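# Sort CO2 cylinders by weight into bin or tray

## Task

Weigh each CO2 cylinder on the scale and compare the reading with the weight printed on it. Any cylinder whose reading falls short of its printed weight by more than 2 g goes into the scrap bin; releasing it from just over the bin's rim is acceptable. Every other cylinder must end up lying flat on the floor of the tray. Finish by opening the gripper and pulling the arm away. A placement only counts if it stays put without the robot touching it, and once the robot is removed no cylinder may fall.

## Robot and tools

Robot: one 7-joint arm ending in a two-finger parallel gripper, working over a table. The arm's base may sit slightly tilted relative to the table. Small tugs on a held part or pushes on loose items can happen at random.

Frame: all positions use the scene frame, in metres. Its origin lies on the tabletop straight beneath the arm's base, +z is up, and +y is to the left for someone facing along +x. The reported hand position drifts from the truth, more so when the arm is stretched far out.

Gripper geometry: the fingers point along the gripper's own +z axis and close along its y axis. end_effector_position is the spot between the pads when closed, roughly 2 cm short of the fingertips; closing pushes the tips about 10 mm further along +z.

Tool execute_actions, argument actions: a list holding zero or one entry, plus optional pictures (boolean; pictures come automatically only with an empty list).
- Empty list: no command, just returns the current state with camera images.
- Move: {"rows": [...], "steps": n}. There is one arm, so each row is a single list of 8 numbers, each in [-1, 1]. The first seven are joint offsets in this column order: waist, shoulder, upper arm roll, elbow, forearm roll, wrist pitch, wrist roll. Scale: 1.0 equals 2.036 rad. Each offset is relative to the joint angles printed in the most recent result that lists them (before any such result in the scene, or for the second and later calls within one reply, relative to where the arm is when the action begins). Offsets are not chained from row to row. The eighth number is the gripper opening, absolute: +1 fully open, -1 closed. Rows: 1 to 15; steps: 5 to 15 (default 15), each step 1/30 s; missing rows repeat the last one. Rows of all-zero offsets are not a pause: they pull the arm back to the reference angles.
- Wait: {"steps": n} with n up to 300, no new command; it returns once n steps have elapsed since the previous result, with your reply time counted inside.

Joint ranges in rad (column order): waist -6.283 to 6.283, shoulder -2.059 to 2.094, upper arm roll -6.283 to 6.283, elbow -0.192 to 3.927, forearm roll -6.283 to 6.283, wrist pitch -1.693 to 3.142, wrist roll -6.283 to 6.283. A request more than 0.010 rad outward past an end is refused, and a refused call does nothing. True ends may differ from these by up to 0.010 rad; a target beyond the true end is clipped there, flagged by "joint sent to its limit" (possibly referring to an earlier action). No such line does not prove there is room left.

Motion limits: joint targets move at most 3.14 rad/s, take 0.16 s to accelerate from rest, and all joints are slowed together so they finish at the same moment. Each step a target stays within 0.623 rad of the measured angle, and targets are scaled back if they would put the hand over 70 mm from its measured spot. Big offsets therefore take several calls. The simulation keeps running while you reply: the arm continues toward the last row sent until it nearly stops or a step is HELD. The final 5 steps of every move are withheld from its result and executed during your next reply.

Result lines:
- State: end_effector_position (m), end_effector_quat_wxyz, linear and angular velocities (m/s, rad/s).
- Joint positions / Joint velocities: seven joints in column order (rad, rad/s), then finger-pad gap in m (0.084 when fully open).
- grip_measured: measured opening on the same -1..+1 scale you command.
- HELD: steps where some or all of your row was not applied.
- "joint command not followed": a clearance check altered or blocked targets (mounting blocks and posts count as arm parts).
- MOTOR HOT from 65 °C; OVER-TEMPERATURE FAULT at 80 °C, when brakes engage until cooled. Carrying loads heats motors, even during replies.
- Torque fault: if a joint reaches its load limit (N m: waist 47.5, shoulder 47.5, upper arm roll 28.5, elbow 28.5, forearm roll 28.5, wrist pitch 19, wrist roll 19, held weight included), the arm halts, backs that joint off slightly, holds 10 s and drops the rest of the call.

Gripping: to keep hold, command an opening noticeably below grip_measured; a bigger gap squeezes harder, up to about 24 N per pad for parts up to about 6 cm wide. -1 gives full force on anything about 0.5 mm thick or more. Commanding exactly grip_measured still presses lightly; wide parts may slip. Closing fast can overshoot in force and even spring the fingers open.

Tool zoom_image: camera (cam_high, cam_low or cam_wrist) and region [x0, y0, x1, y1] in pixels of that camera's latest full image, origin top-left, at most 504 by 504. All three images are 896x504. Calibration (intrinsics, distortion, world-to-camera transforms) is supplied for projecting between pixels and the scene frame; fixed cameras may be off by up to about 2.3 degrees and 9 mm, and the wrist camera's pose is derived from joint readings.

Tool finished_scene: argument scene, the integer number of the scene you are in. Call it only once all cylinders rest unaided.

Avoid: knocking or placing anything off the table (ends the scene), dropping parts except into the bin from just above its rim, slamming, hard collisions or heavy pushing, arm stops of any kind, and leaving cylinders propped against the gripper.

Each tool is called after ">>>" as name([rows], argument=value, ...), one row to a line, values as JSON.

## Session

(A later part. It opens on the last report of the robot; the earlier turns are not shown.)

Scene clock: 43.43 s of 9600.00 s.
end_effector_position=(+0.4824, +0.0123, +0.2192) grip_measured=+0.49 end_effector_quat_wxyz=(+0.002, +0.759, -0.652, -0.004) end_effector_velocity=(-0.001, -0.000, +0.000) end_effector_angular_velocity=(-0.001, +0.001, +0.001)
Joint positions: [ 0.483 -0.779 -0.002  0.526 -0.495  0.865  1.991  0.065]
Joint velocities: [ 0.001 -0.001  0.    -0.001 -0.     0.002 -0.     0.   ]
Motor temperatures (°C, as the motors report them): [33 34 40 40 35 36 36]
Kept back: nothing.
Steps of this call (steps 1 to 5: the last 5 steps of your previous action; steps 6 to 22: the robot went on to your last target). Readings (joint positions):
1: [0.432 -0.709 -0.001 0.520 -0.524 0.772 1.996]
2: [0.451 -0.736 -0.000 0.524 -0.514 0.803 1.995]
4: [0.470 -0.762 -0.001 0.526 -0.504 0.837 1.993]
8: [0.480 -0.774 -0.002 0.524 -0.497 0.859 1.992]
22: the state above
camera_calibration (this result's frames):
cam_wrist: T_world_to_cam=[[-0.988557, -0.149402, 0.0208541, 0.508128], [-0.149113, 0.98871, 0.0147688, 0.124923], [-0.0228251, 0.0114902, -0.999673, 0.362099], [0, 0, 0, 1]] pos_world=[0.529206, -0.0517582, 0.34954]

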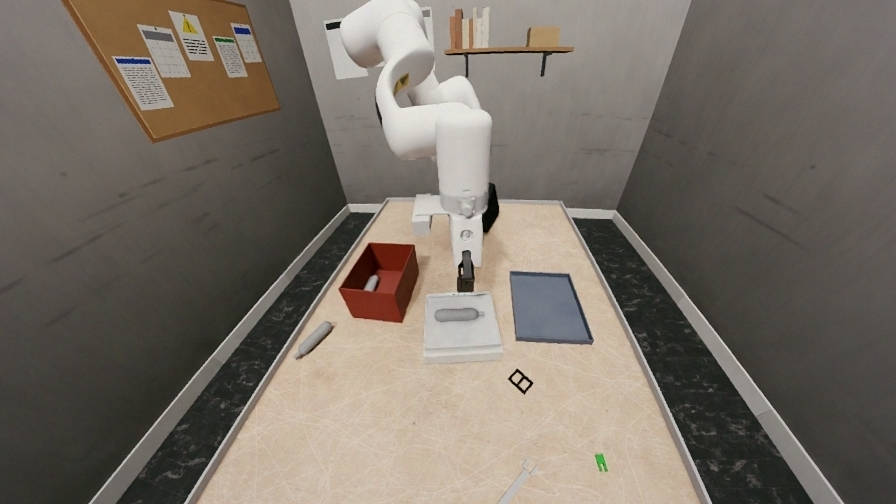

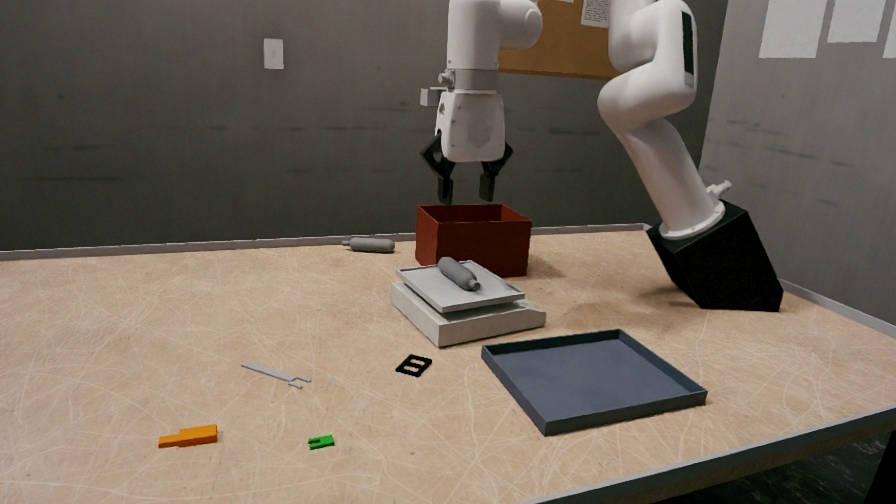

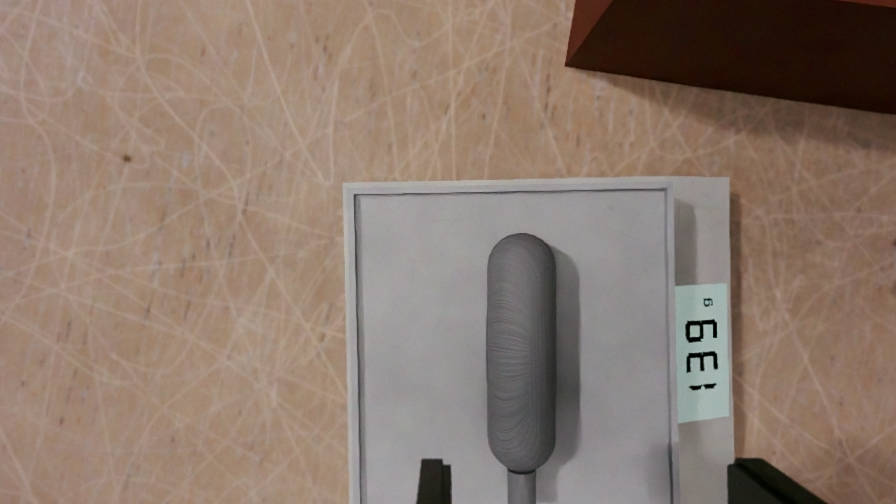

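>>> execute_actions([
  {"rows":[[-0.134,0.187,0,-0.02,-0.073,-0.235,0.013,0.5]],"steps":15},
])

>>> execute_actions([
  {"steps":15},
])

>>> execute_actions([
  {"rows":[[0,0,0,0,0,0,0,0.2],[0,0,0,0,0,0,0,0],[0,0,0,0,0,0,0,-0.2],[0,0,0,0,0,0,0,-0.4],[0,0,0,0,0,0,0,-0.7]],"steps":12},
])

>>> execute_actions([
  {"rows":[[0.05,-0.08,0,0.005,0.03,0.095,0,-0.7]],"steps":15},
])

>>> execute_actions([
  {"rows":[[0.29,0.198,0,0.081,-0.159,0.069,-0.328,-0.7]],"steps":15},
])

>>> execute_actions([
  {"steps":20},
], pictures=true)

Scene clock: 44.27 s of 9600.00 s.
end_effector_position=(+0.4919, -0.0007, +0.1248) grip_measured=+0.49 end_effector_quat_wxyz=(+0.009, +0.760, -0.650, +0.001) end_effector_velocity=(-0.050, -0.065, -0.391) end_effector_angular_velocity=(+0.087, +0.113, -0.011)
Joint positions: [ 0.287 -0.504 -0.002  0.496 -0.602  0.522  2.01   0.065]
Joint velocities: [-0.803  1.133 -0.008 -0.126 -0.431 -1.378  0.076 -0.   ]
Motor temperatures (°C, as the motors report them): [33 34 40 40 35 36 36]
Steps of this call (steps 1 to 15: the robot went on to your last target; steps 16 to 25: the first 10 steps of this action). Readings (joint positions):
16: [0.483 -0.779 -0.002 0.526 -0.495 0.864 1.991]
17: [0.481 -0.776 -0.001 0.526 -0.497 0.858 1.992]
19: [0.454 -0.741 -0.000 0.525 -0.512 0.810 1.994]
23: [0.343 -0.583 -0.002 0.505 -0.572 0.619 2.005]
25: the state above

Scene clock: 44.77 s of 9600.00 s.
end_effector_position=(+0.4870, -0.0061, +0.0901) grip_measured=+0.49 end_effector_quat_wxyz=(+0.004, +0.759, -0.651, -0.006) end_effector_velocity=(-0.002, -0.001, -0.004) end_effector_angular_velocity=(-0.001, +0.008, -0.002)
Joint positions: [ 0.211 -0.399 -0.002  0.486 -0.644  0.387  2.018  0.065]
Joint velocities: [-0.004  0.011 -0.002 -0.    -0.001 -0.004  0.     0.   ]
Motor temperatures (°C, as the motors report them): [33 34 40 40 35 36 36]
Kept back: nothing.
Steps of this call (steps 1 to 5: the last 5 steps of your previous action; steps 6 to 15: the robot went on to your last target). Readings (joint positions):
1: [0.262 -0.469 -0.002 0.492 -0.615 0.480 2.013]
2: [0.244 -0.442 -0.003 0.488 -0.625 0.449 2.014]
4: [0.225 -0.415 -0.003 0.484 -0.636 0.415 2.016]
8: [0.214 -0.404 -0.002 0.487 -0.642 0.392 2.017]
15: the state above

Scene clock: 45.00 s of 9600.00 s.
end_effector_position=(+0.4870, -0.0061, +0.0901) grip_measured=-0.33 end_effector_quat_wxyz=(+0.004, +0.759, -0.651, -0.006) end_effector_velocity=(+0.001, +0.001, +0.001) end_effector_angular_velocity=(+0.002, -0.003, -0.000)
Joint positions: [ 0.211 -0.4   -0.002  0.486 -0.644  0.387  2.018  0.03 ]
Joint velocities: [-0.    -0.001  0.001  0.     0.001 -0.002  0.     0.   ]
Motor temperatures (°C, as the motors report them): [33 34 40 40 35 36 36]
Steps of this call (steps 1 to 7: the first 7 steps of this action). Readings (joint positions):
1: [0.211 -0.399 -0.002 0.486 -0.644 0.387 2.018]
2: [0.211 -0.399 -0.002 0.486 -0.644 0.387 2.018]
4: [0.211 -0.400 -0.002 0.486 -0.644 0.387 2.018]
7: the state above

Scene clock: 45.50 s of 9600.00 s.
end_effector_position=(+0.4954, -0.0018, +0.1411) grip_measured=-0.33 end_effector_quat_wxyz=(+0.006, +0.754, -0.657, +0.008) end_effector_velocity=(-0.043, -0.004, +0.009) end_effector_angular_velocity=(-0.034, +0.112, -0.019)
Joint positions: [ 0.307 -0.555 -0.001  0.498 -0.587  0.566  2.018  0.03 ]
Joint velocities: [ 0.072 -0.091 -0.019 -0.047  0.05   0.18   0.001  0.   ]
Motor temperatures (°C, as the motors report them): [33 34 40 40 35 36 36]
Steps of this call (steps 1 to 5: the last 5 steps of your previous action; steps 6 to 15: the first 10 steps of this action, its rows measured from where the robot was after step 5). Readings (joint positions):
5: [0.211 -0.400 -0.002 0.486 -0.644 0.387 2.018]
6: [0.211 -0.400 -0.002 0.486 -0.644 0.387 2.018]
7: [0.214 -0.403 -0.002 0.486 -0.642 0.393 2.018]
9: [0.238 -0.439 -0.003 0.485 -0.627 0.441 2.018]
13: [0.299 -0.542 0.000 0.499 -0.592 0.548 2.018]
15: the state above

Scene clock: 46.00 s of 9600.00 s.
end_effector_position=(+0.4729, +0.1010, +0.1290) grip_measured=-0.33 end_effector_quat_wxyz=(+0.009, +0.930, -0.367, -0.016) end_effector_velocity=(-0.120, +0.420, -0.026) end_effector_angular_velocity=(+0.118, +0.031, +2.836)
Joint positions: [ 0.583 -0.375 -0.002  0.571 -0.732  0.643  1.716  0.03 ]
Joint velocities: [ 1.103  0.758  0.006  0.307 -0.604  0.26  -1.253 -0.   ]
Motor temperatures (°C, as the motors report them): [33 34 40 40 35 36 36]
Steps of this call (steps 1 to 5: the last 5 steps of your previous action; steps 6 to 15: the first 10 steps of this action, its rows measured from where the robot was after step 5). Readings (joint positions):
5: [0.312 -0.560 -0.002 0.495 -0.583 0.578 2.018]
6: [0.312 -0.560 -0.002 0.495 -0.583 0.579 2.017]
7: [0.317 -0.558 -0.003 0.497 -0.586 0.581 2.012]
9: [0.359 -0.530 -0.006 0.510 -0.610 0.592 1.964]
13: [0.509 -0.426 -0.002 0.550 -0.691 0.626 1.800]
15: the state above

Scene clock: 46.67 s of 9600.00 s.
end_effector_position=(+0.4254, +0.2181, +0.1299) grip_measured=-0.33 end_effector_quat_wxyz=(+0.000, +0.999, +0.036, +0.001) end_effector_velocity=(-0.003, +0.005, +0.001) end_effector_angular_velocity=(+0.005, -0.002, +0.023)
Joint positions: [ 0.901 -0.158 -0.003  0.659 -0.907  0.719  1.351  0.03 ]
Joint velocities: [ 0.009  0.007  0.005  0.002 -0.004 -0.001 -0.006  0.   ]
Motor temperatures (°C, as the motors report them): [33 34 40 39 35 36 36]
Kept back: nothing.
Steps of this call (steps 1 to 5: the last 5 steps of your previous action; steps 6 to 20: the robot went on to your last target). Readings (joint positions):
1: [0.619 -0.350 -0.002 0.581 -0.752 0.652 1.674]
2: [0.656 -0.325 -0.001 0.591 -0.772 0.660 1.632]
4: [0.729 -0.275 -0.001 0.611 -0.812 0.678 1.549]
8: [0.859 -0.186 0.001 0.646 -0.882 0.707 1.403]
20: the state above
camera_calibration (this result's frames):
cam_wrist: T_world_to_cam=[[0.0694338, -0.997496, 0.0134242, 0.220204], [-0.997535, -0.0692872, 0.011096, 0.506384], [-0.0101381, -0.0141616, -0.999848, 0.269353], [0, 0, 0, 1]] pos_world=[0.492577, 0.258553, 0.260738]

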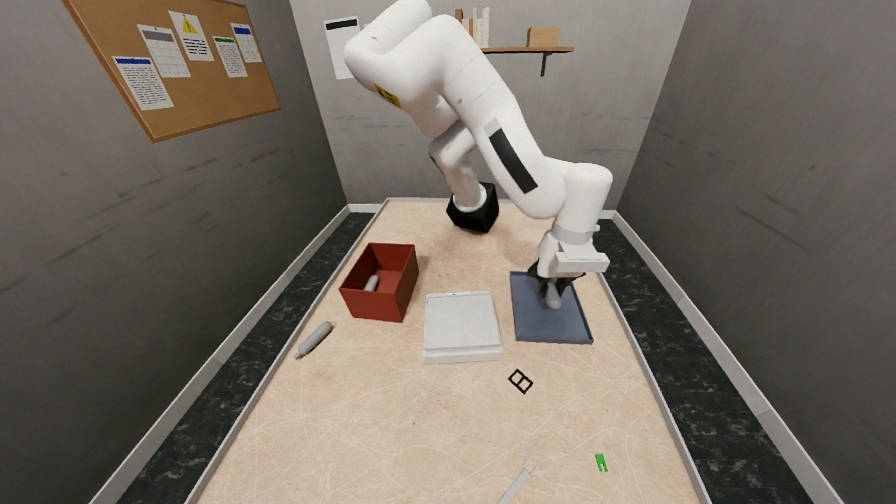

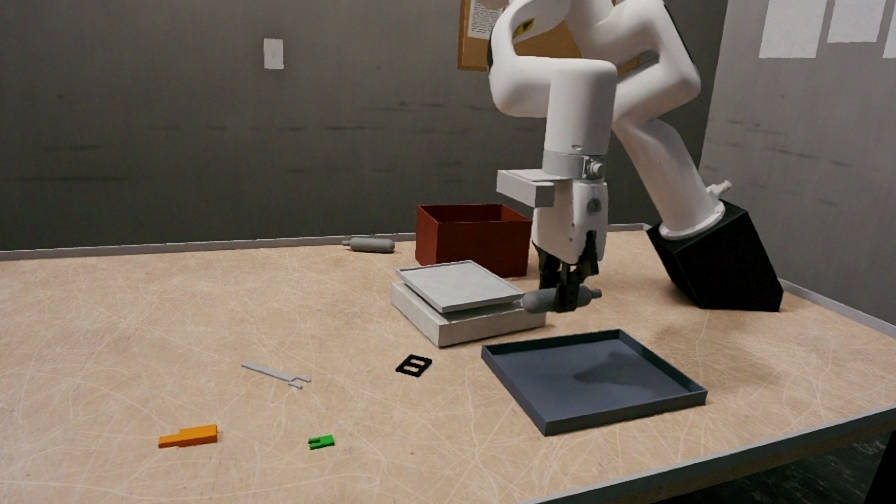

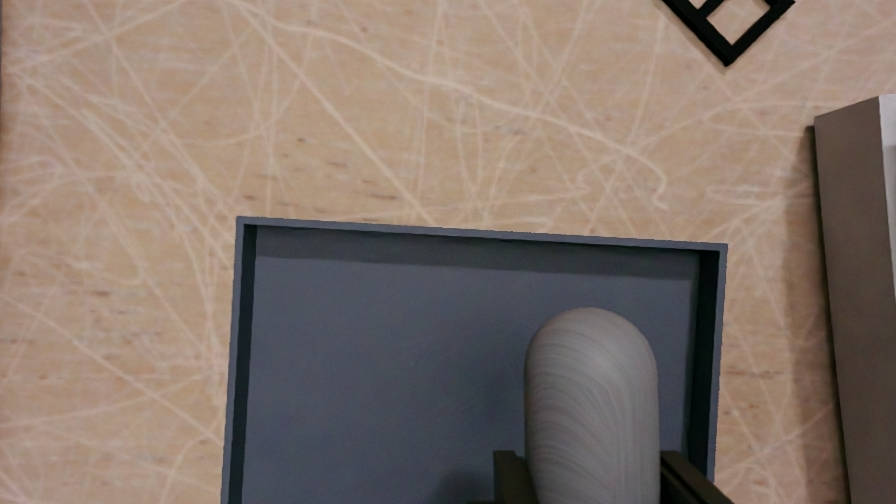

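>>> execute_actions([
  {"rows":[[-0.073,0.134,0,0.0177,-0.173,-0.098,0.147,-0.7]],"steps":15},
])

>>> execute_actions([
  {"steps":15},
], pictures=true)

>>> zoom_image(camera="cam_low", region=[480, 300, 720, 440])

Scene clock: 47.27 s of 9600.00 s.
end_effector_position=(+0.4073, +0.2159, +0.0431) grip_measured=-0.33 end_effector_quat_wxyz=(+0.006, +0.999, +0.031, +0.002) end_effector_velocity=(-0.106, -0.029, -0.193) end_effector_angular_velocity=(-0.005, +0.147, +0.005)
Joint positions: [ 0.772  0.082 -0.005  0.686 -1.209  0.549  1.607  0.03 ]
Joint velocities: [-0.278  0.515 -0.017  0.017 -0.623 -0.346  0.531  0.   ]
Motor temperatures (°C, as the motors report them): [33 34 40 39 35 36 36]
Steps of this call (steps 1 to 8: the robot went on to your last target; steps 9 to 18: the first 10 steps of this action). Readings (joint positions):
9: [0.902 -0.157 -0.002 0.660 -0.907 0.719 1.351]
10: [0.900 -0.154 -0.002 0.660 -0.913 0.715 1.355]
12: [0.881 -0.121 0.000 0.668 -0.960 0.687 1.396]
16: [0.800 0.029 -0.003 0.683 -1.146 0.584 1.553]
18: the state above

Scene clock: 47.77 s of 9600.00 s.
end_effector_position=(+0.4048, +0.2187, +0.0335) grip_measured=-0.33 end_effector_quat_wxyz=(-0.001, +1.000, +0.030, +0.003) end_effector_velocity=(-0.001, -0.001, -0.002) end_effector_angular_velocity=(-0.002, +0.003, +0.001)
Joint positions: [ 0.753  0.114 -0.002  0.696 -1.258  0.519  1.65   0.03 ]
Joint velocities: [-0.002  0.006 -0.001  0.001 -0.003 -0.001  0.001  0.   ]
Motor temperatures (°C, as the motors report them): [33 34 41 39 35 36 36]
Kept back: nothing.
Steps of this call (steps 1 to 5: the last 5 steps of your previous action; steps 6 to 15: the robot went on to your last target). Readings (joint positions):
1: [0.764 0.095 -0.005 0.687 -1.226 0.540 1.621]
2: [0.760 0.103 -0.005 0.689 -1.237 0.533 1.631]
4: [0.756 0.108 -0.003 0.694 -1.249 0.525 1.641]
8: [0.754 0.112 -0.002 0.696 -1.256 0.520 1.648]
15: the state above
camera_calibration (this result's frames):
cam_wrist: T_world_to_cam=[[0.0573718, -0.998288, 0.0113968, 0.228712], [-0.998336, -0.0573005, 0.00648857, 0.484806], [-0.00582442, -0.0117501, -0.999914, 0.170495], [0, 0, 0, 1]] pos_world=[0.471871, 0.258104, 0.164728]

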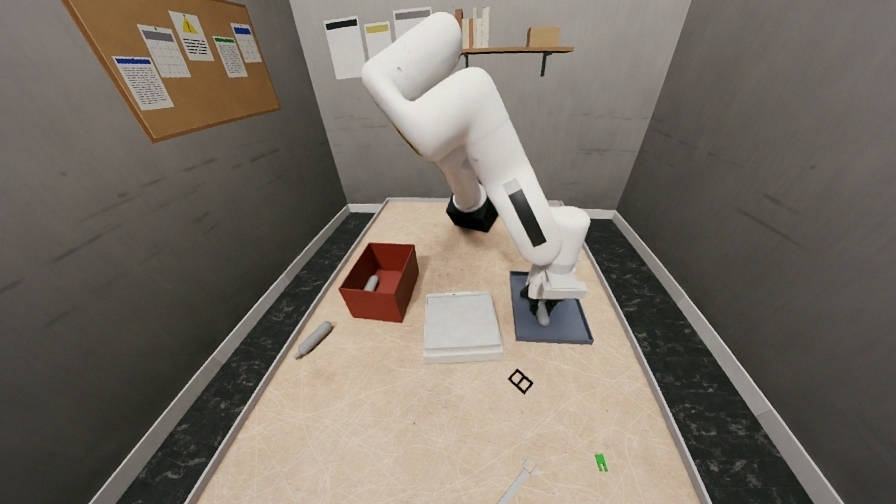

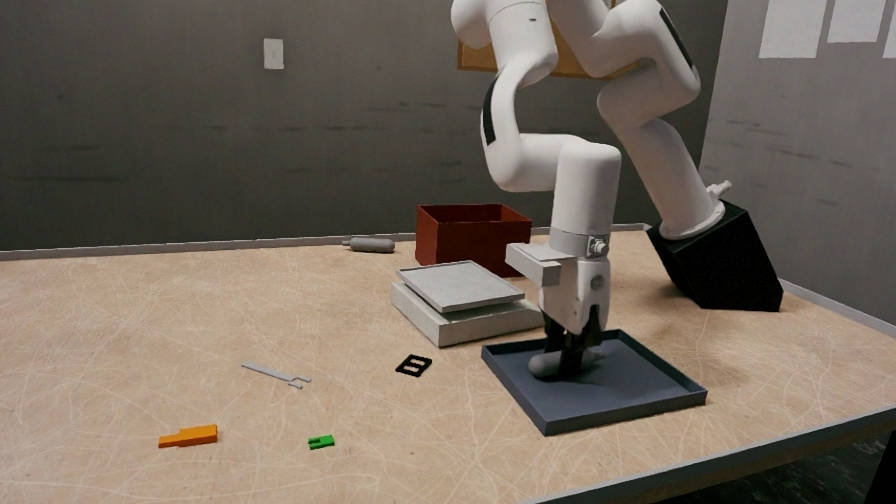

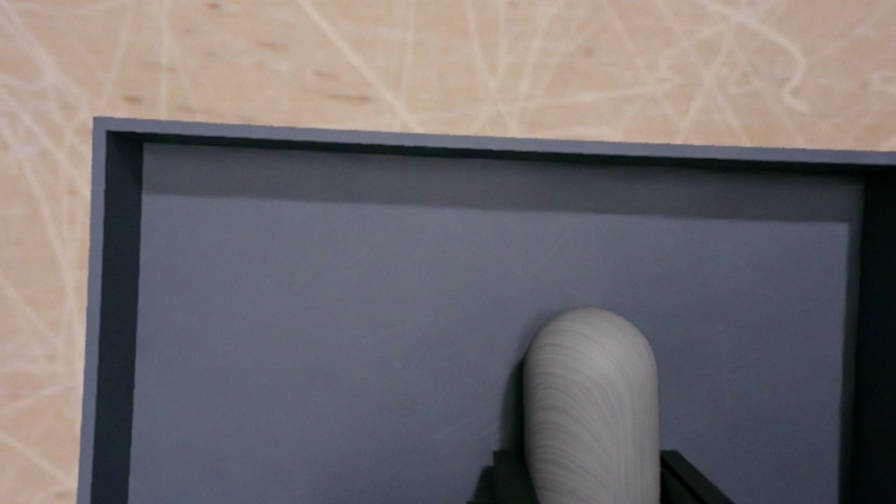

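Region (480, 300, 720, 440) of cam_low's 896x504 image, scaled by 2.100, with more detail than that image has; it fills the top 294 rows of this view, and the rest is white.

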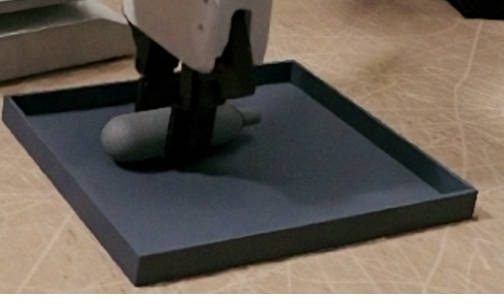

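>>> execute_actions([
  {"rows":[[-0.003,0.006,0,0.001,-0.008,-0.003,0.007,-0.7],[-0.003,0.006,0,0.001,-0.008,-0.003,0.007,-0.7],[-0.003,0.006,0,0.001,-0.008,-0.003,0.007,-0.7],[-0.003,0.006,0,0.001,-0.008,-0.003,0.007,-0.7],[-0.003,0.006,0,0.001,-0.008,-0.003,0.007,-0.7],[-0.003,0.006,0,0.001,-0.008,-0.003,0.007,-0.7],[-0.003,0.006,0,0.001,-0.008,-0.003,0.007,-0.35],[-0.003,0.006,0,0.001,-0.008,-0.003,0.007,-0.25],[-0.003,0.006,0,0.001,-0.008,-0.003,0.007,-0.1],[-0.003,0.006,0,0.001,-0.008,-0.003,0.007,0.1],[-0.003,0.006,0,0.001,-0.008,-0.003,0.007,0.4]],"steps":15},
])

>>> execute_actions([
  {"rows":[[0.1,-0.25,0,0,0.25,0.18,-0.15,0.4]],"steps":15},
])

>>> execute_actions([
  {"steps":10},
])

Scene clock: 48.50 s of 9600.00 s.
end_effector_position=(+0.4027, +0.2179, +0.0290) grip_measured=-0.03 end_effector_quat_wxyz=(-0.000, +1.000, +0.029, +0.002) end_effector_velocity=(-0.023, -0.031, -0.028) end_effector_angular_velocity=(-0.070, +0.058, -0.010)
Joint positions: [ 0.747  0.126 -0.003  0.697 -1.274  0.514  1.664  0.043]
Joint velocities: [-0.02   0.039 -0.033 -0.031 -0.006  0.009  0.007  0.211]
Motor temperatures (°C, as the motors report them): [33 34 41 39 35 36 36]
Steps of this call (steps 1 to 12: the robot went on to your last target; steps 13 to 22: the first 10 steps of this action). Readings (joint positions):
13: [0.752 0.115 -0.002 0.695 -1.259 0.519 1.650]
14: [0.751 0.117 -0.002 0.696 -1.263 0.518 1.654]
16: [0.749 0.121 -0.002 0.698 -1.270 0.515 1.659]
20: [0.748 0.123 -0.000 0.699 -1.274 0.513 1.663]
22: the state above

Scene clock: 49.00 s of 9600.00 s.
end_effector_position=(+0.4589, +0.2093, +0.1264) grip_measured=+0.39 end_effector_quat_wxyz=(+0.006, +0.999, -0.028, +0.037) end_effector_velocity=(+0.128, -0.057, +0.424) end_effector_angular_velocity=(+0.112, -0.064, -0.450)
Joint positions: [ 0.855 -0.144 -0.003  0.698 -1.004  0.708  1.502  0.061]
Joint velocities: [ 0.457 -1.145  0.003 -0.004  1.14   0.819 -0.681 -0.   ]
Motor temperatures (°C, as the motors report them): [33 34 41 39 35 36 36]
Steps of this call (steps 1 to 5: the last 5 steps of your previous action; steps 6 to 15: the first 10 steps of this action, its rows measured from where the robot was after step 5). Readings (joint positions):
5: [0.746 0.127 -0.003 0.697 -1.275 0.513 1.664]
6: [0.746 0.127 -0.003 0.697 -1.274 0.514 1.664]
7: [0.748 0.123 -0.003 0.697 -1.269 0.518 1.660]
9: [0.766 0.082 -0.004 0.692 -1.223 0.552 1.633]
13: [0.825 -0.069 -0.003 0.699 -1.079 0.654 1.546]
15: the state above

Scene clock: 49.33 s of 9600.00 s.
end_effector_position=(+0.4671, +0.1950, +0.2094) grip_measured=+0.39 end_effector_quat_wxyz=(-0.016, +0.997, -0.066, +0.023) end_effector_velocity=(-0.024, -0.013, +0.003) end_effector_angular_velocity=(-0.023, +0.074, +0.007)
Joint positions: [ 0.947 -0.374 -0.003  0.696 -0.774  0.874  1.363  0.061]
Joint velocities: [ 0.028 -0.047 -0.007 -0.032  0.086  0.07  -0.053 -0.   ]
Motor temperatures (°C, as the motors report them): [33 34 41 39 35 36 36]
Kept back: nothing.
Steps of this call (steps 1 to 5: the last 5 steps of your previous action; steps 6 to 10: the robot went on to your last target). Readings (joint positions):
1: [0.870 -0.182 -0.003 0.698 -0.966 0.736 1.479]
2: [0.885 -0.222 -0.003 0.698 -0.927 0.764 1.455]
4: [0.916 -0.298 -0.002 0.698 -0.851 0.818 1.410]
8: [0.944 -0.368 -0.002 0.699 -0.783 0.867 1.369]
10: the state above

>>> execute_actions([
  {"rows":[[-0.761,0.064,0,0.235,0.534,-0.007,0.563,0.4]],"steps":15},
])

>>> execute_actions([
  {"steps":50},
], pictures=true)

Scene clock: 49.73 s of 9600.00 s.
end_effector_position=(+0.5472, +0.1325, +0.2002) grip_measured=+0.39 end_effector_quat_wxyz=(-0.015, +0.906, -0.420, -0.045) end_effector_velocity=(+0.268, -0.318, -0.065) end_effector_angular_velocity=(+0.037, +0.581, -2.980)
Joint positions: [ 0.675 -0.326 -0.003  0.881 -0.494  0.871  1.634  0.061]
Joint velocities: [-1.14   0.172 -0.006  0.601  1.134 -0.021  1.132  0.   ]
Motor temperatures (°C, as the motors report them): [33 34 41 39 35 36 36]
Steps of this call (steps 1 to 2: the robot went on to your last target; steps 3 to 12: the first 10 steps of this action). Readings (joint positions):
3: [0.948 -0.377 -0.003 0.695 -0.768 0.878 1.361]
4: [0.944 -0.377 -0.002 0.699 -0.762 0.879 1.366]
6: [0.901 -0.366 0.002 0.730 -0.716 0.877 1.412]
10: [0.751 -0.338 -0.004 0.838 -0.569 0.873 1.559]
12: the state above

Scene clock: 51.40 s of 9600.00 s.
end_effector_position=(+0.5580, -0.3823, +0.2007) grip_measured=+0.39 end_effector_quat_wxyz=(-0.000, +0.130, +0.992, -0.001) end_effector_velocity=(-0.002, -0.003, +0.001) end_effector_angular_velocity=(-0.004, -0.001, -0.008)
Joint positions: [-0.602 -0.244 -0.003  1.174  0.313  0.86   2.509  0.061]
Joint velocities: [-0.005  0.    -0.002  0.001  0.002 -0.001  0.001  0.   ]
Motor temperatures (°C, as the motors report them): [33 34 41 39 35 36 36]
Kept back: nothing.
Steps of this call (steps 1 to 5: the last 5 steps of your previous action; steps 6 to 50: the robot went on to your last target). Readings (joint positions):
1: [0.637 -0.320 -0.004 0.900 -0.456 0.871 1.672]
2: [0.598 -0.315 -0.004 0.919 -0.417 0.870 1.710]
4: [0.521 -0.306 -0.004 0.952 -0.341 0.869 1.787]
8: [0.367 -0.291 -0.004 1.005 -0.189 0.867 1.941]
50: the state above
camera_calibration (this result's frames):
cam_wrist: T_world_to_cam=[[0.259339, 0.965717, 0.0115992, 0.256082], [0.965667, -0.259477, 0.0125773, -0.572202], [0.0151558, 0.00793921, -0.999854, 0.327324], [0, 0, 0, 1]] pos_world=[0.481184, -0.398374, 0.331503]

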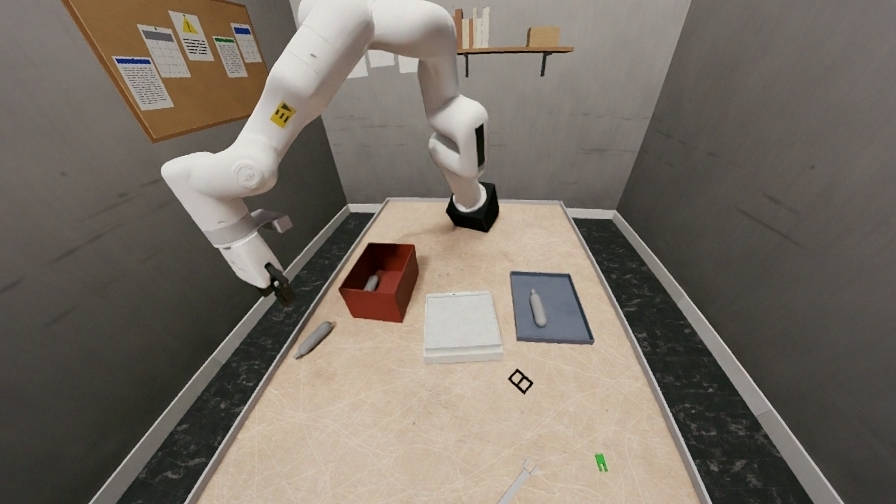

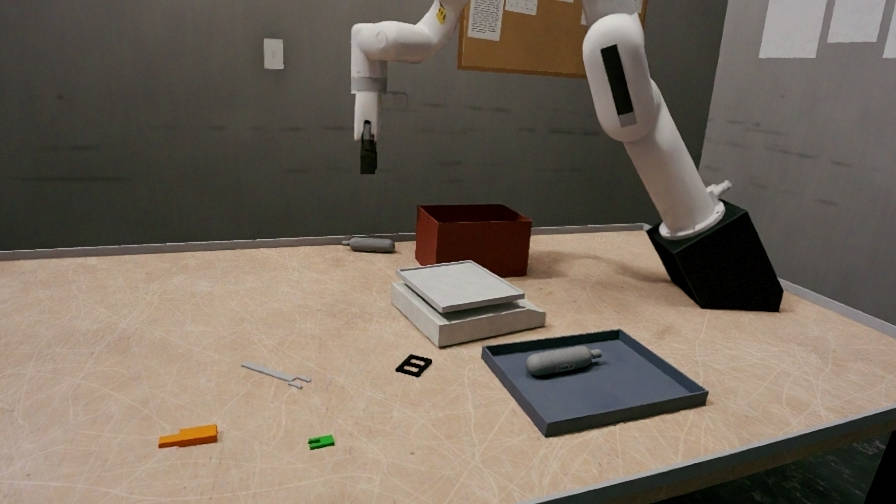

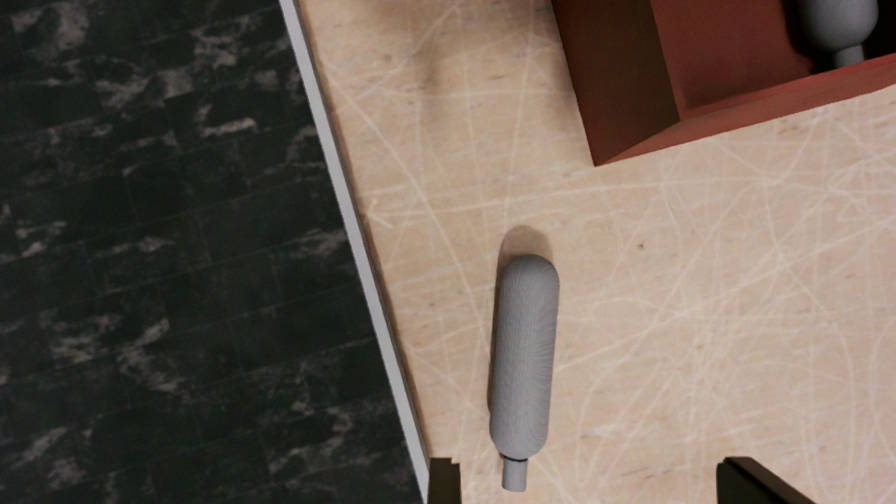

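>>> execute_actions([
  {"rows":[[0.055,0.177,0,-0.015,0.043,-0.2,0,0.4]],"steps":15},
])

>>> execute_actions([
  {"steps":18},
], pictures=true)

Scene clock: 52.03 s of 9600.00 s.
end_effector_position=(+0.5602, -0.3831, +0.0891) grip_measured=+0.39 end_effector_quat_wxyz=(+0.003, +0.149, +0.989, +0.003) end_effector_velocity=(-0.031, +0.028, -0.445) end_effector_angular_velocity=(-0.034, +0.010, -0.151)
Joint positions: [-0.532 -0.018 -0.003  1.154  0.368  0.607  2.509  0.061]
Joint velocities: [ 0.286  0.913 -0.002 -0.067  0.221 -1.031 -0.     0.   ]
Motor temperatures (°C, as the motors report them): [33 34 41 39 35 36 36]
Steps of this call (steps 1 to 9: the robot went on to your last target; steps 10 to 19: the first 10 steps of this action). Readings (joint positions):
10: [-0.602 -0.243 -0.003 1.174 0.313 0.860 2.509]
11: [-0.601 -0.240 -0.004 1.175 0.315 0.854 2.509]
13: [-0.589 -0.206 -0.005 1.177 0.324 0.807 2.509]
17: [-0.551 -0.079 -0.003 1.159 0.353 0.675 2.509]
19: the state above

Scene clock: 52.63 s of 9600.00 s.
end_effector_position=(+0.5518, -0.3762, +0.0247) grip_measured=+0.39 end_effector_quat_wxyz=(+0.002, +0.160, +0.987, -0.003) end_effector_velocity=(-0.003, +0.001, -0.004) end_effector_angular_velocity=(+0.003, +0.007, -0.000)
Joint positions: [-0.49   0.116 -0.003  1.144  0.401  0.453  2.509  0.061]
Joint velocities: [ 0.001  0.008 -0.001 -0.001 -0.001 -0.003  0.     0.   ]
Motor temperatures (°C, as the motors report them): [33 34 41 39 35 36 36]
Kept back: nothing.
Steps of this call (steps 1 to 5: the last 5 steps of your previous action; steps 6 to 18: the robot went on to your last target). Readings (joint positions):
1: [-0.523 0.013 -0.003 1.152 0.375 0.572 2.509]
2: [-0.513 0.043 -0.003 1.149 0.382 0.539 2.509]
4: [-0.499 0.089 -0.001 1.143 0.393 0.492 2.509]
8: [-0.492 0.111 -0.003 1.144 0.399 0.461 2.509]
18: the state above
camera_calibration (this result's frames):
cam_wrist: T_world_to_cam=[[0.316445, 0.948578, 0.00783958, 0.216045], [0.948437, -0.316535, 0.0165112, -0.57448], [0.0181436, 0.00221047, -0.999833, 0.147666], [0, 0, 0, 1]] pos_world=[0.473812, -0.387105, 0.155433]

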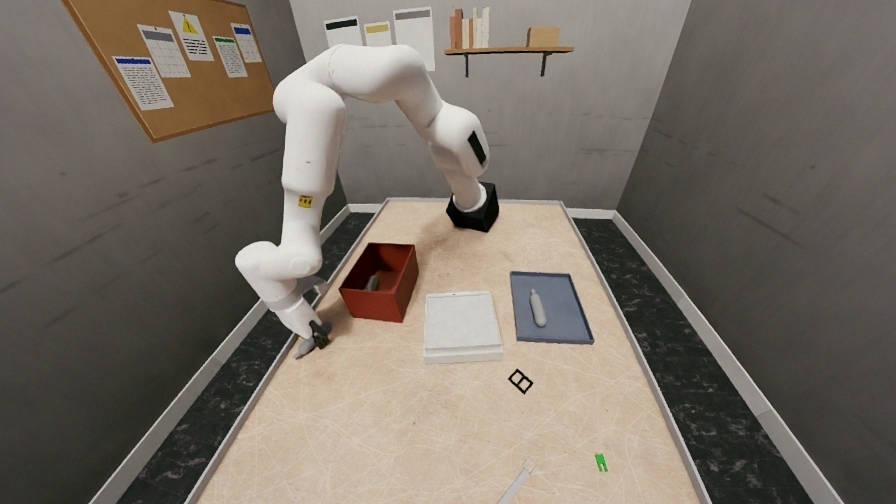

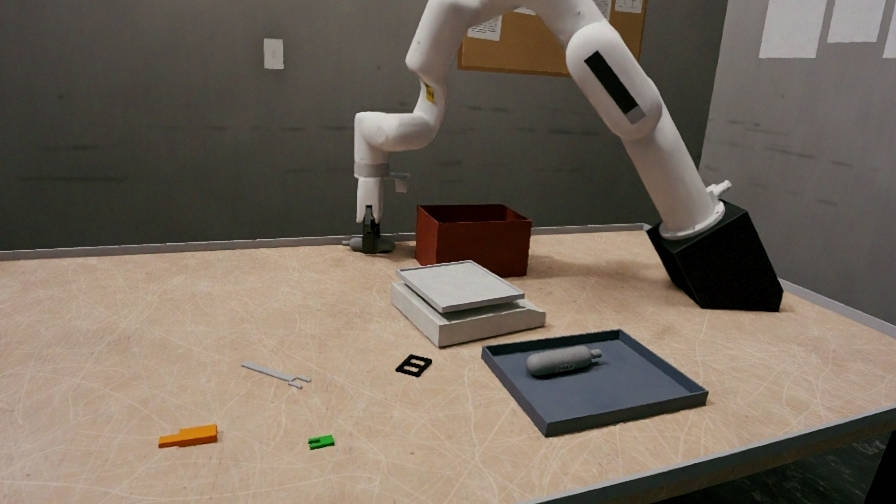

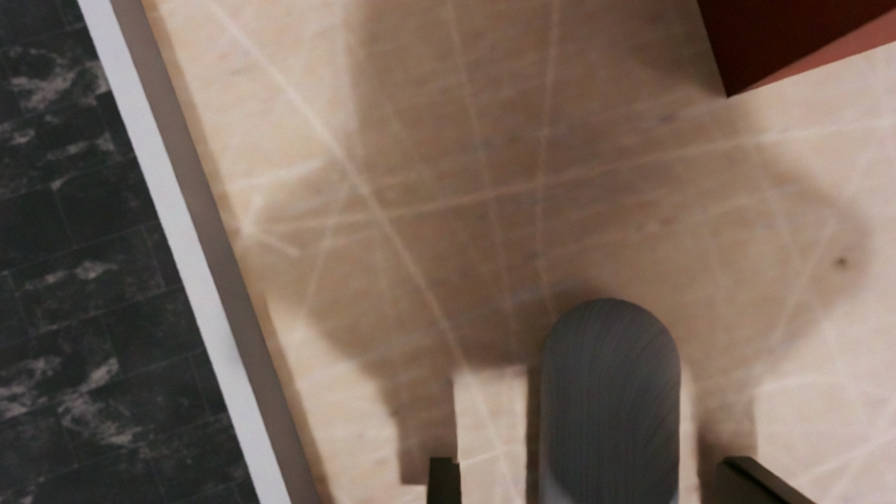

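>>> execute_actions([
  {"rows":[[0.002,0,0,0,0,0,0,0.2],[0.003,0,0,0,0,0,0,0],[0.003,0,0,0,0,0,0,-0.2],[0.003,0,0,0,0,0,0,-0.4],[0.003,0,0,0,0,0,0,-0.7]],"steps":12},
])

>>> execute_actions([
  {"rows":[[-0.05,-0.16,0,0.015,-0.04,0.18,0,-0.7]],"steps":15},
])

>>> execute_actions([
  {"steps":10},
])

Scene clock: 53.10 s of 9600.00 s.
end_effector_position=(+0.5538, -0.3732, +0.0243) grip_measured=-0.33 end_effector_quat_wxyz=(+0.002, +0.157, +0.988, -0.001) end_effector_velocity=(-0.001, +0.000, -0.001) end_effector_angular_velocity=(+0.001, +0.001, -0.003)
Joint positions: [-0.484  0.116 -0.003  1.144  0.401  0.453  2.509  0.03 ]
Joint velocities: [ 0.005  0.001 -0.005 -0.001  0.003  0.     0.001  0.   ]
Motor temperatures (°C, as the motors report them): [33 34 41 39 35 36 36]
Steps of this call (steps 1 to 7: the robot went on to your last target; steps 8 to 14: the first 7 steps of this action). Readings (joint positions):
8: [-0.490 0.116 -0.003 1.144 0.401 0.453 2.509]
9: [-0.489 0.116 -0.003 1.144 0.401 0.453 2.509]
11: [-0.486 0.116 -0.003 1.144 0.401 0.453 2.509]
14: the state above

Scene clock: 53.60 s of 9600.00 s.
end_effector_position=(+0.5662, -0.3844, +0.1351) grip_measured=-0.33 end_effector_quat_wxyz=(+0.007, +0.138, +0.990, +0.002) end_effector_velocity=(-0.007, -0.001, +0.443) end_effector_angular_velocity=(-0.010, +0.034, +0.162)
Joint positions: [-0.554 -0.108 -0.004  1.166  0.345  0.703  2.509  0.03 ]
Joint velocities: [-0.28  -0.903  0.005  0.064 -0.226  1.014 -0.001  0.   ]
Motor temperatures (°C, as the motors report them): [33 34 41 39 35 36 36]
Steps of this call (steps 1 to 5: the last 5 steps of your previous action; steps 6 to 15: the first 10 steps of this action, its rows measured from where the robot was after step 5). Readings (joint positions):
5: [-0.484 0.116 -0.003 1.144 0.401 0.453 2.509]
6: [-0.484 0.115 -0.003 1.144 0.401 0.454 2.509]
7: [-0.485 0.112 -0.003 1.143 0.399 0.460 2.509]
9: [-0.497 0.078 -0.001 1.141 0.389 0.507 2.509]
13: [-0.535 -0.048 -0.004 1.161 0.360 0.636 2.509]
15: the state above

Scene clock: 53.93 s of 9600.00 s.
end_effector_position=(+0.5617, -0.3813, +0.1814) grip_measured=-0.33 end_effector_quat_wxyz=(+0.001, +0.130, +0.992, +0.002) end_effector_velocity=(+0.000, -0.002, +0.012) end_effector_angular_velocity=(-0.005, -0.000, +0.003)
Joint positions: [-0.585 -0.206 -0.002  1.171  0.32   0.818  2.509  0.03 ]
Joint velocities: [-0.007 -0.019 -0.003  0.01  -0.006  0.026 -0.    -0.   ]
Motor temperatures (°C, as the motors report them): [33 34 41 40 35 36 36]
Kept back: nothing.
Steps of this call (steps 1 to 5: the last 5 steps of your previous action; steps 6 to 10: the robot went on to your last target). Readings (joint positions):
1: [-0.563 -0.138 -0.004 1.169 0.338 0.737 2.509]
2: [-0.571 -0.164 -0.004 1.172 0.332 0.764 2.509]
4: [-0.580 -0.195 -0.005 1.177 0.325 0.794 2.509]
8: [-0.584 -0.205 -0.002 1.172 0.320 0.815 2.509]
10: the state above

>>> execute_actions([
  {"rows":[[0.5,-0.263,0,-0.327,-0.41,-0.013,-0.235,-0.7]],"steps":15},
])

>>> execute_actions([
  {"steps":32},
])

>>> execute_actions([
  {"rows":[[-0.102,0.169,0,-0.01,-0.071,-0.199,0,-0.7]],"steps":15},
])

>>> execute_actions([
  {"steps":14},
])

>>> execute_actions([
  {"rows":[[0,0,0,0,0,0,0,-0.3],[0,0,0,0,0,0,0,-0.1],[0,0,0,0,0,0,0,0.2],[0,0,0,0,0,0,0,0.5]],"steps":9},
])

>>> execute_actions([
  {"rows":[[0.134,-0.187,0,0.02,0.073,0.235,-0.013,0.5]],"steps":15},
])

>>> execute_actions([
  {"steps":22},
], pictures=true)

Scene clock: 54.53 s of 9600.00 s.
end_effector_position=(+0.5500, -0.2655, +0.1790) grip_measured=-0.33 end_effector_quat_wxyz=(-0.045, -0.131, +0.990, +0.010) end_effector_velocity=(-0.069, +0.442, -0.015) end_effector_angular_velocity=(+0.106, +0.286, +2.155)
Joint positions: [-0.347 -0.391 -0.002  0.95   0.079  0.81   2.346  0.03 ]
Joint velocities: [ 1.027 -0.643  0.002 -0.812 -1.024 -0.033 -0.571  0.   ]
Motor temperatures (°C, as the motors report them): [33 34 41 40 35 36 36]
Steps of this call (steps 1 to 8: the robot went on to your last target; steps 9 to 18: the first 10 steps of this action). Readings (joint positions):
9: [-0.585 -0.210 -0.003 1.174 0.319 0.820 2.509]
10: [-0.581 -0.213 -0.004 1.169 0.314 0.819 2.505]
12: [-0.540 -0.249 -0.010 1.126 0.269 0.816 2.471]
16: [-0.413 -0.347 -0.002 1.006 0.146 0.812 2.385]
18: the state above

Scene clock: 55.60 s of 9600.00 s.
end_effector_position=(+0.4849, +0.0053, +0.2004) grip_measured=-0.33 end_effector_quat_wxyz=(+0.005, +0.742, -0.670, +0.003) end_effector_velocity=(-0.002, +0.003, +0.000) end_effector_angular_velocity=(+0.002, -0.003, +0.013)
Joint positions: [ 0.432 -0.74  -0.003  0.506 -0.514  0.791  2.031  0.03 ]
Joint velocities: [ 0.007 -0.004  0.003 -0.006 -0.003 -0.002 -0.001 -0.   ]
Motor temperatures (°C, as the motors report them): [33 34 41 40 35 36 36]
Kept back: nothing.
Steps of this call (steps 1 to 5: the last 5 steps of your previous action; steps 6 to 32: the robot went on to your last target). Readings (joint positions):
1: [-0.312 -0.412 -0.002 0.923 0.045 0.809 2.327]
2: [-0.276 -0.432 -0.002 0.898 0.010 0.808 2.309]
4: [-0.202 -0.470 -0.002 0.849 -0.055 0.806 2.275]
8: [-0.048 -0.538 -0.002 0.764 -0.169 0.802 2.214]
32: the state above

Scene clock: 55.93 s of 9600.00 s.
end_effector_position=(+0.4877, -0.0005, +0.1082) grip_measured=-0.33 end_effector_quat_wxyz=(+0.008, +0.759, -0.651, -0.002) end_effector_velocity=(-0.080, -0.025, -0.291) end_effector_angular_velocity=(+0.105, +0.180, +0.118)
Joint positions: [ 0.262 -0.456 -0.003  0.487 -0.632  0.463  2.031  0.03 ]
Joint velocities: [-0.505  0.866 -0.022 -0.087 -0.339 -0.93  -0.    -0.   ]
Motor temperatures (°C, as the motors report them): [33 34 41 40 35 36 36]
Steps of this call (steps 1 to 10: the first 10 steps of this action). Readings (joint positions):
1: [0.432 -0.740 -0.002 0.506 -0.515 0.791 2.031]
2: [0.430 -0.737 -0.002 0.506 -0.517 0.785 2.031]
4: [0.406 -0.700 -0.001 0.506 -0.534 0.736 2.031]
8: [0.306 -0.530 -0.002 0.494 -0.602 0.545 2.031]
10: the state above

Scene clock: 56.40 s of 9600.00 s.
end_effector_position=(+0.4871, -0.0008, +0.0908) grip_measured=-0.33 end_effector_quat_wxyz=(+0.002, +0.763, -0.647, -0.005) end_effector_velocity=(-0.001, -0.001, -0.003) end_effector_angular_velocity=(+0.000, +0.005, +0.000)
Joint positions: [ 0.225 -0.398 -0.002  0.486 -0.659  0.387  2.031  0.03 ]
Joint velocities: [-0.003  0.008 -0.002 -0.    -0.002 -0.004 -0.001  0.   ]
Motor temperatures (°C, as the motors report them): [33 34 41 40 35 36 36]
Kept back: nothing.
Steps of this call (steps 1 to 5: the last 5 steps of your previous action; steps 6 to 14: the robot went on to your last target). Readings (joint positions):
1: [0.248 -0.433 -0.004 0.484 -0.641 0.438 2.031]
2: [0.240 -0.419 -0.004 0.483 -0.647 0.421 2.031]
4: [0.231 -0.407 -0.003 0.485 -0.654 0.402 2.031]
8: [0.226 -0.401 -0.002 0.487 -0.658 0.389 2.031]
14: the state above

Scene clock: 56.53 s of 9600.00 s.
end_effector_position=(+0.4875, -0.0007, +0.0910) grip_measured=+0.10 end_effector_quat_wxyz=(+0.001, +0.763, -0.647, -0.005) end_effector_velocity=(+0.005, -0.000, +0.003) end_effector_angular_velocity=(+0.002, -0.013, -0.002)
Joint positions: [ 0.225 -0.398 -0.002  0.486 -0.659  0.387  2.031  0.048]
Joint velocities: [ 0.001 -0.006 -0.001  0.006 -0.001 -0.002 -0.001  0.211]
Motor temperatures (°C, as the motors report them): [33 34 41 40 35 36 36]
Steps of this call (steps 1 to 4: the first 4 steps of this action). Readings (joint positions):
1: [0.225 -0.397 -0.002 0.486 -0.659 0.387 2.031]
2: [0.225 -0.397 -0.002 0.486 -0.659 0.387 2.031]
4: the state above

Scene clock: 57.03 s of 9600.00 s.
end_effector_position=(+0.4936, +0.0121, +0.1862) grip_measured=+0.49 end_effector_quat_wxyz=(+0.002, +0.762, -0.648, +0.008) end_effector_velocity=(-0.055, +0.046, +0.390) end_effector_angular_velocity=(+0.105, -0.017, -0.036)
Joint positions: [ 0.422 -0.674 -0.001  0.518 -0.552  0.73   2.012  0.065]
Joint velocities: [ 0.801 -1.133  0.001  0.114  0.432  1.38  -0.076  0.   ]
Motor temperatures (°C, as the motors report them): [33 34 41 40 35 36 36]
Steps of this call (steps 1 to 5: the last 5 steps of your previous action; steps 6 to 15: the first 10 steps of this action, its rows measured from where the robot was after step 5). Readings (joint positions):
5: [0.225 -0.398 -0.002 0.486 -0.659 0.387 2.031]
6: [0.225 -0.398 -0.002 0.486 -0.659 0.387 2.031]
7: [0.228 -0.401 -0.003 0.486 -0.657 0.393 2.031]
9: [0.254 -0.436 -0.004 0.488 -0.642 0.442 2.028]
13: [0.366 -0.594 -0.001 0.509 -0.582 0.633 2.017]
15: the state above

Scene clock: 57.77 s of 9600.00 s.
end_effector_position=(+0.4835, +0.0153, +0.2207) grip_measured=+0.49 end_effector_quat_wxyz=(+0.000, +0.761, -0.649, +0.000) end_effector_velocity=(+0.000, -0.000, +0.000) end_effector_angular_velocity=(+0.001, +0.000, -0.001)
Joint positions: [ 0.498 -0.778 -0.002  0.527 -0.51   0.865  2.005  0.065]
Joint velocities: [ 0.001  0.    -0.001  0.001  0.001  0.001  0.     0.   ]
Motor temperatures (°C, as the motors report them): [33 34 41 40 35 36 36]
Kept back: nothing.
Steps of this call (steps 1 to 5: the last 5 steps of your previous action; steps 6 to 22: the robot went on to your last target). Readings (joint positions):
1: [0.447 -0.709 -0.001 0.521 -0.538 0.772 2.010]
2: [0.465 -0.735 -0.001 0.525 -0.529 0.803 2.008]
4: [0.484 -0.762 -0.002 0.527 -0.518 0.837 2.006]
8: [0.494 -0.773 -0.003 0.525 -0.512 0.860 2.005]
22: the state above
camera_calibration (this result's frames):
cam_wrist: T_world_to_cam=[[-0.987613, -0.156407, 0.0125364, 0.511078], [-0.156261, 0.987645, 0.0118657, 0.126135], [-0.0142374, 0.00975976, -0.999851, 0.35946], [0, 0, 0, 1]] pos_world=[0.529575, -0.0481493, 0.351503]

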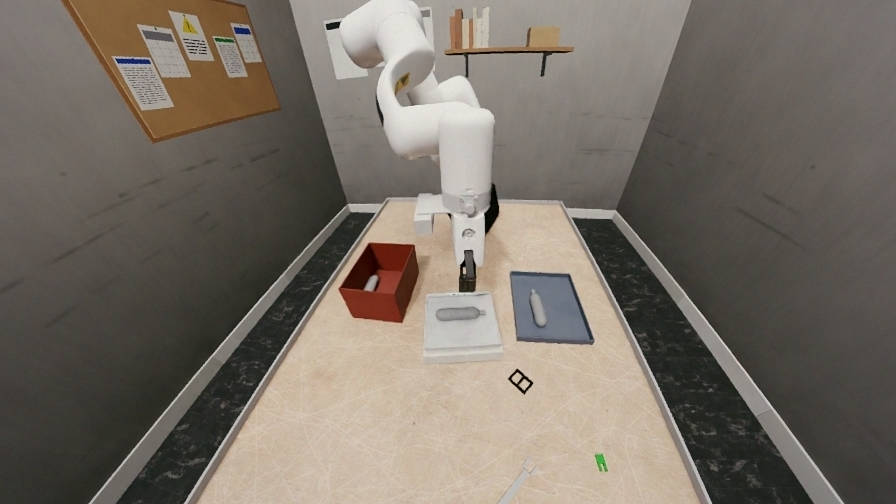

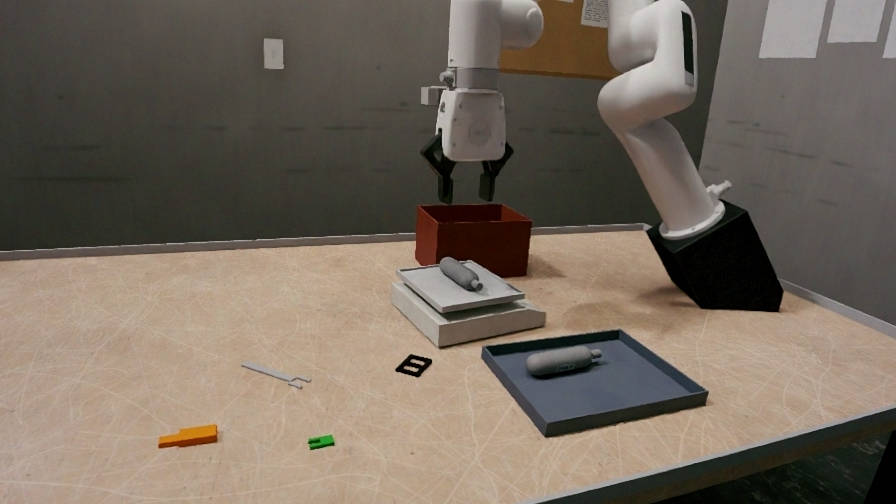

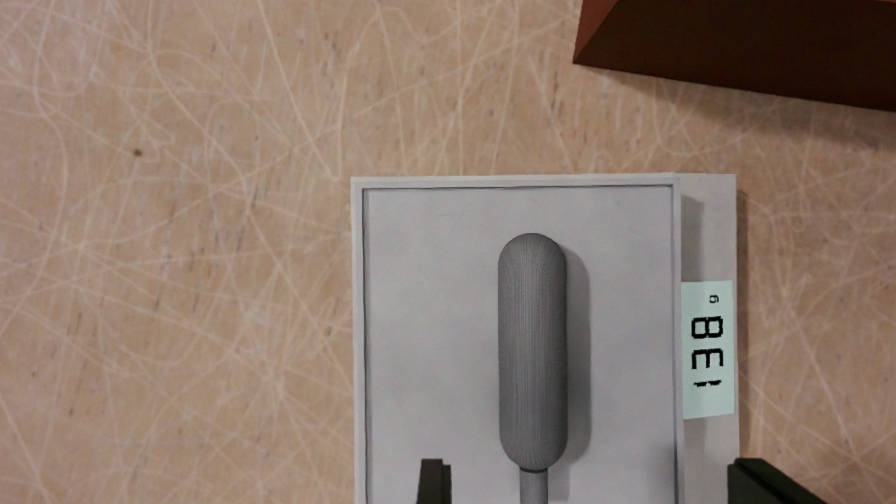

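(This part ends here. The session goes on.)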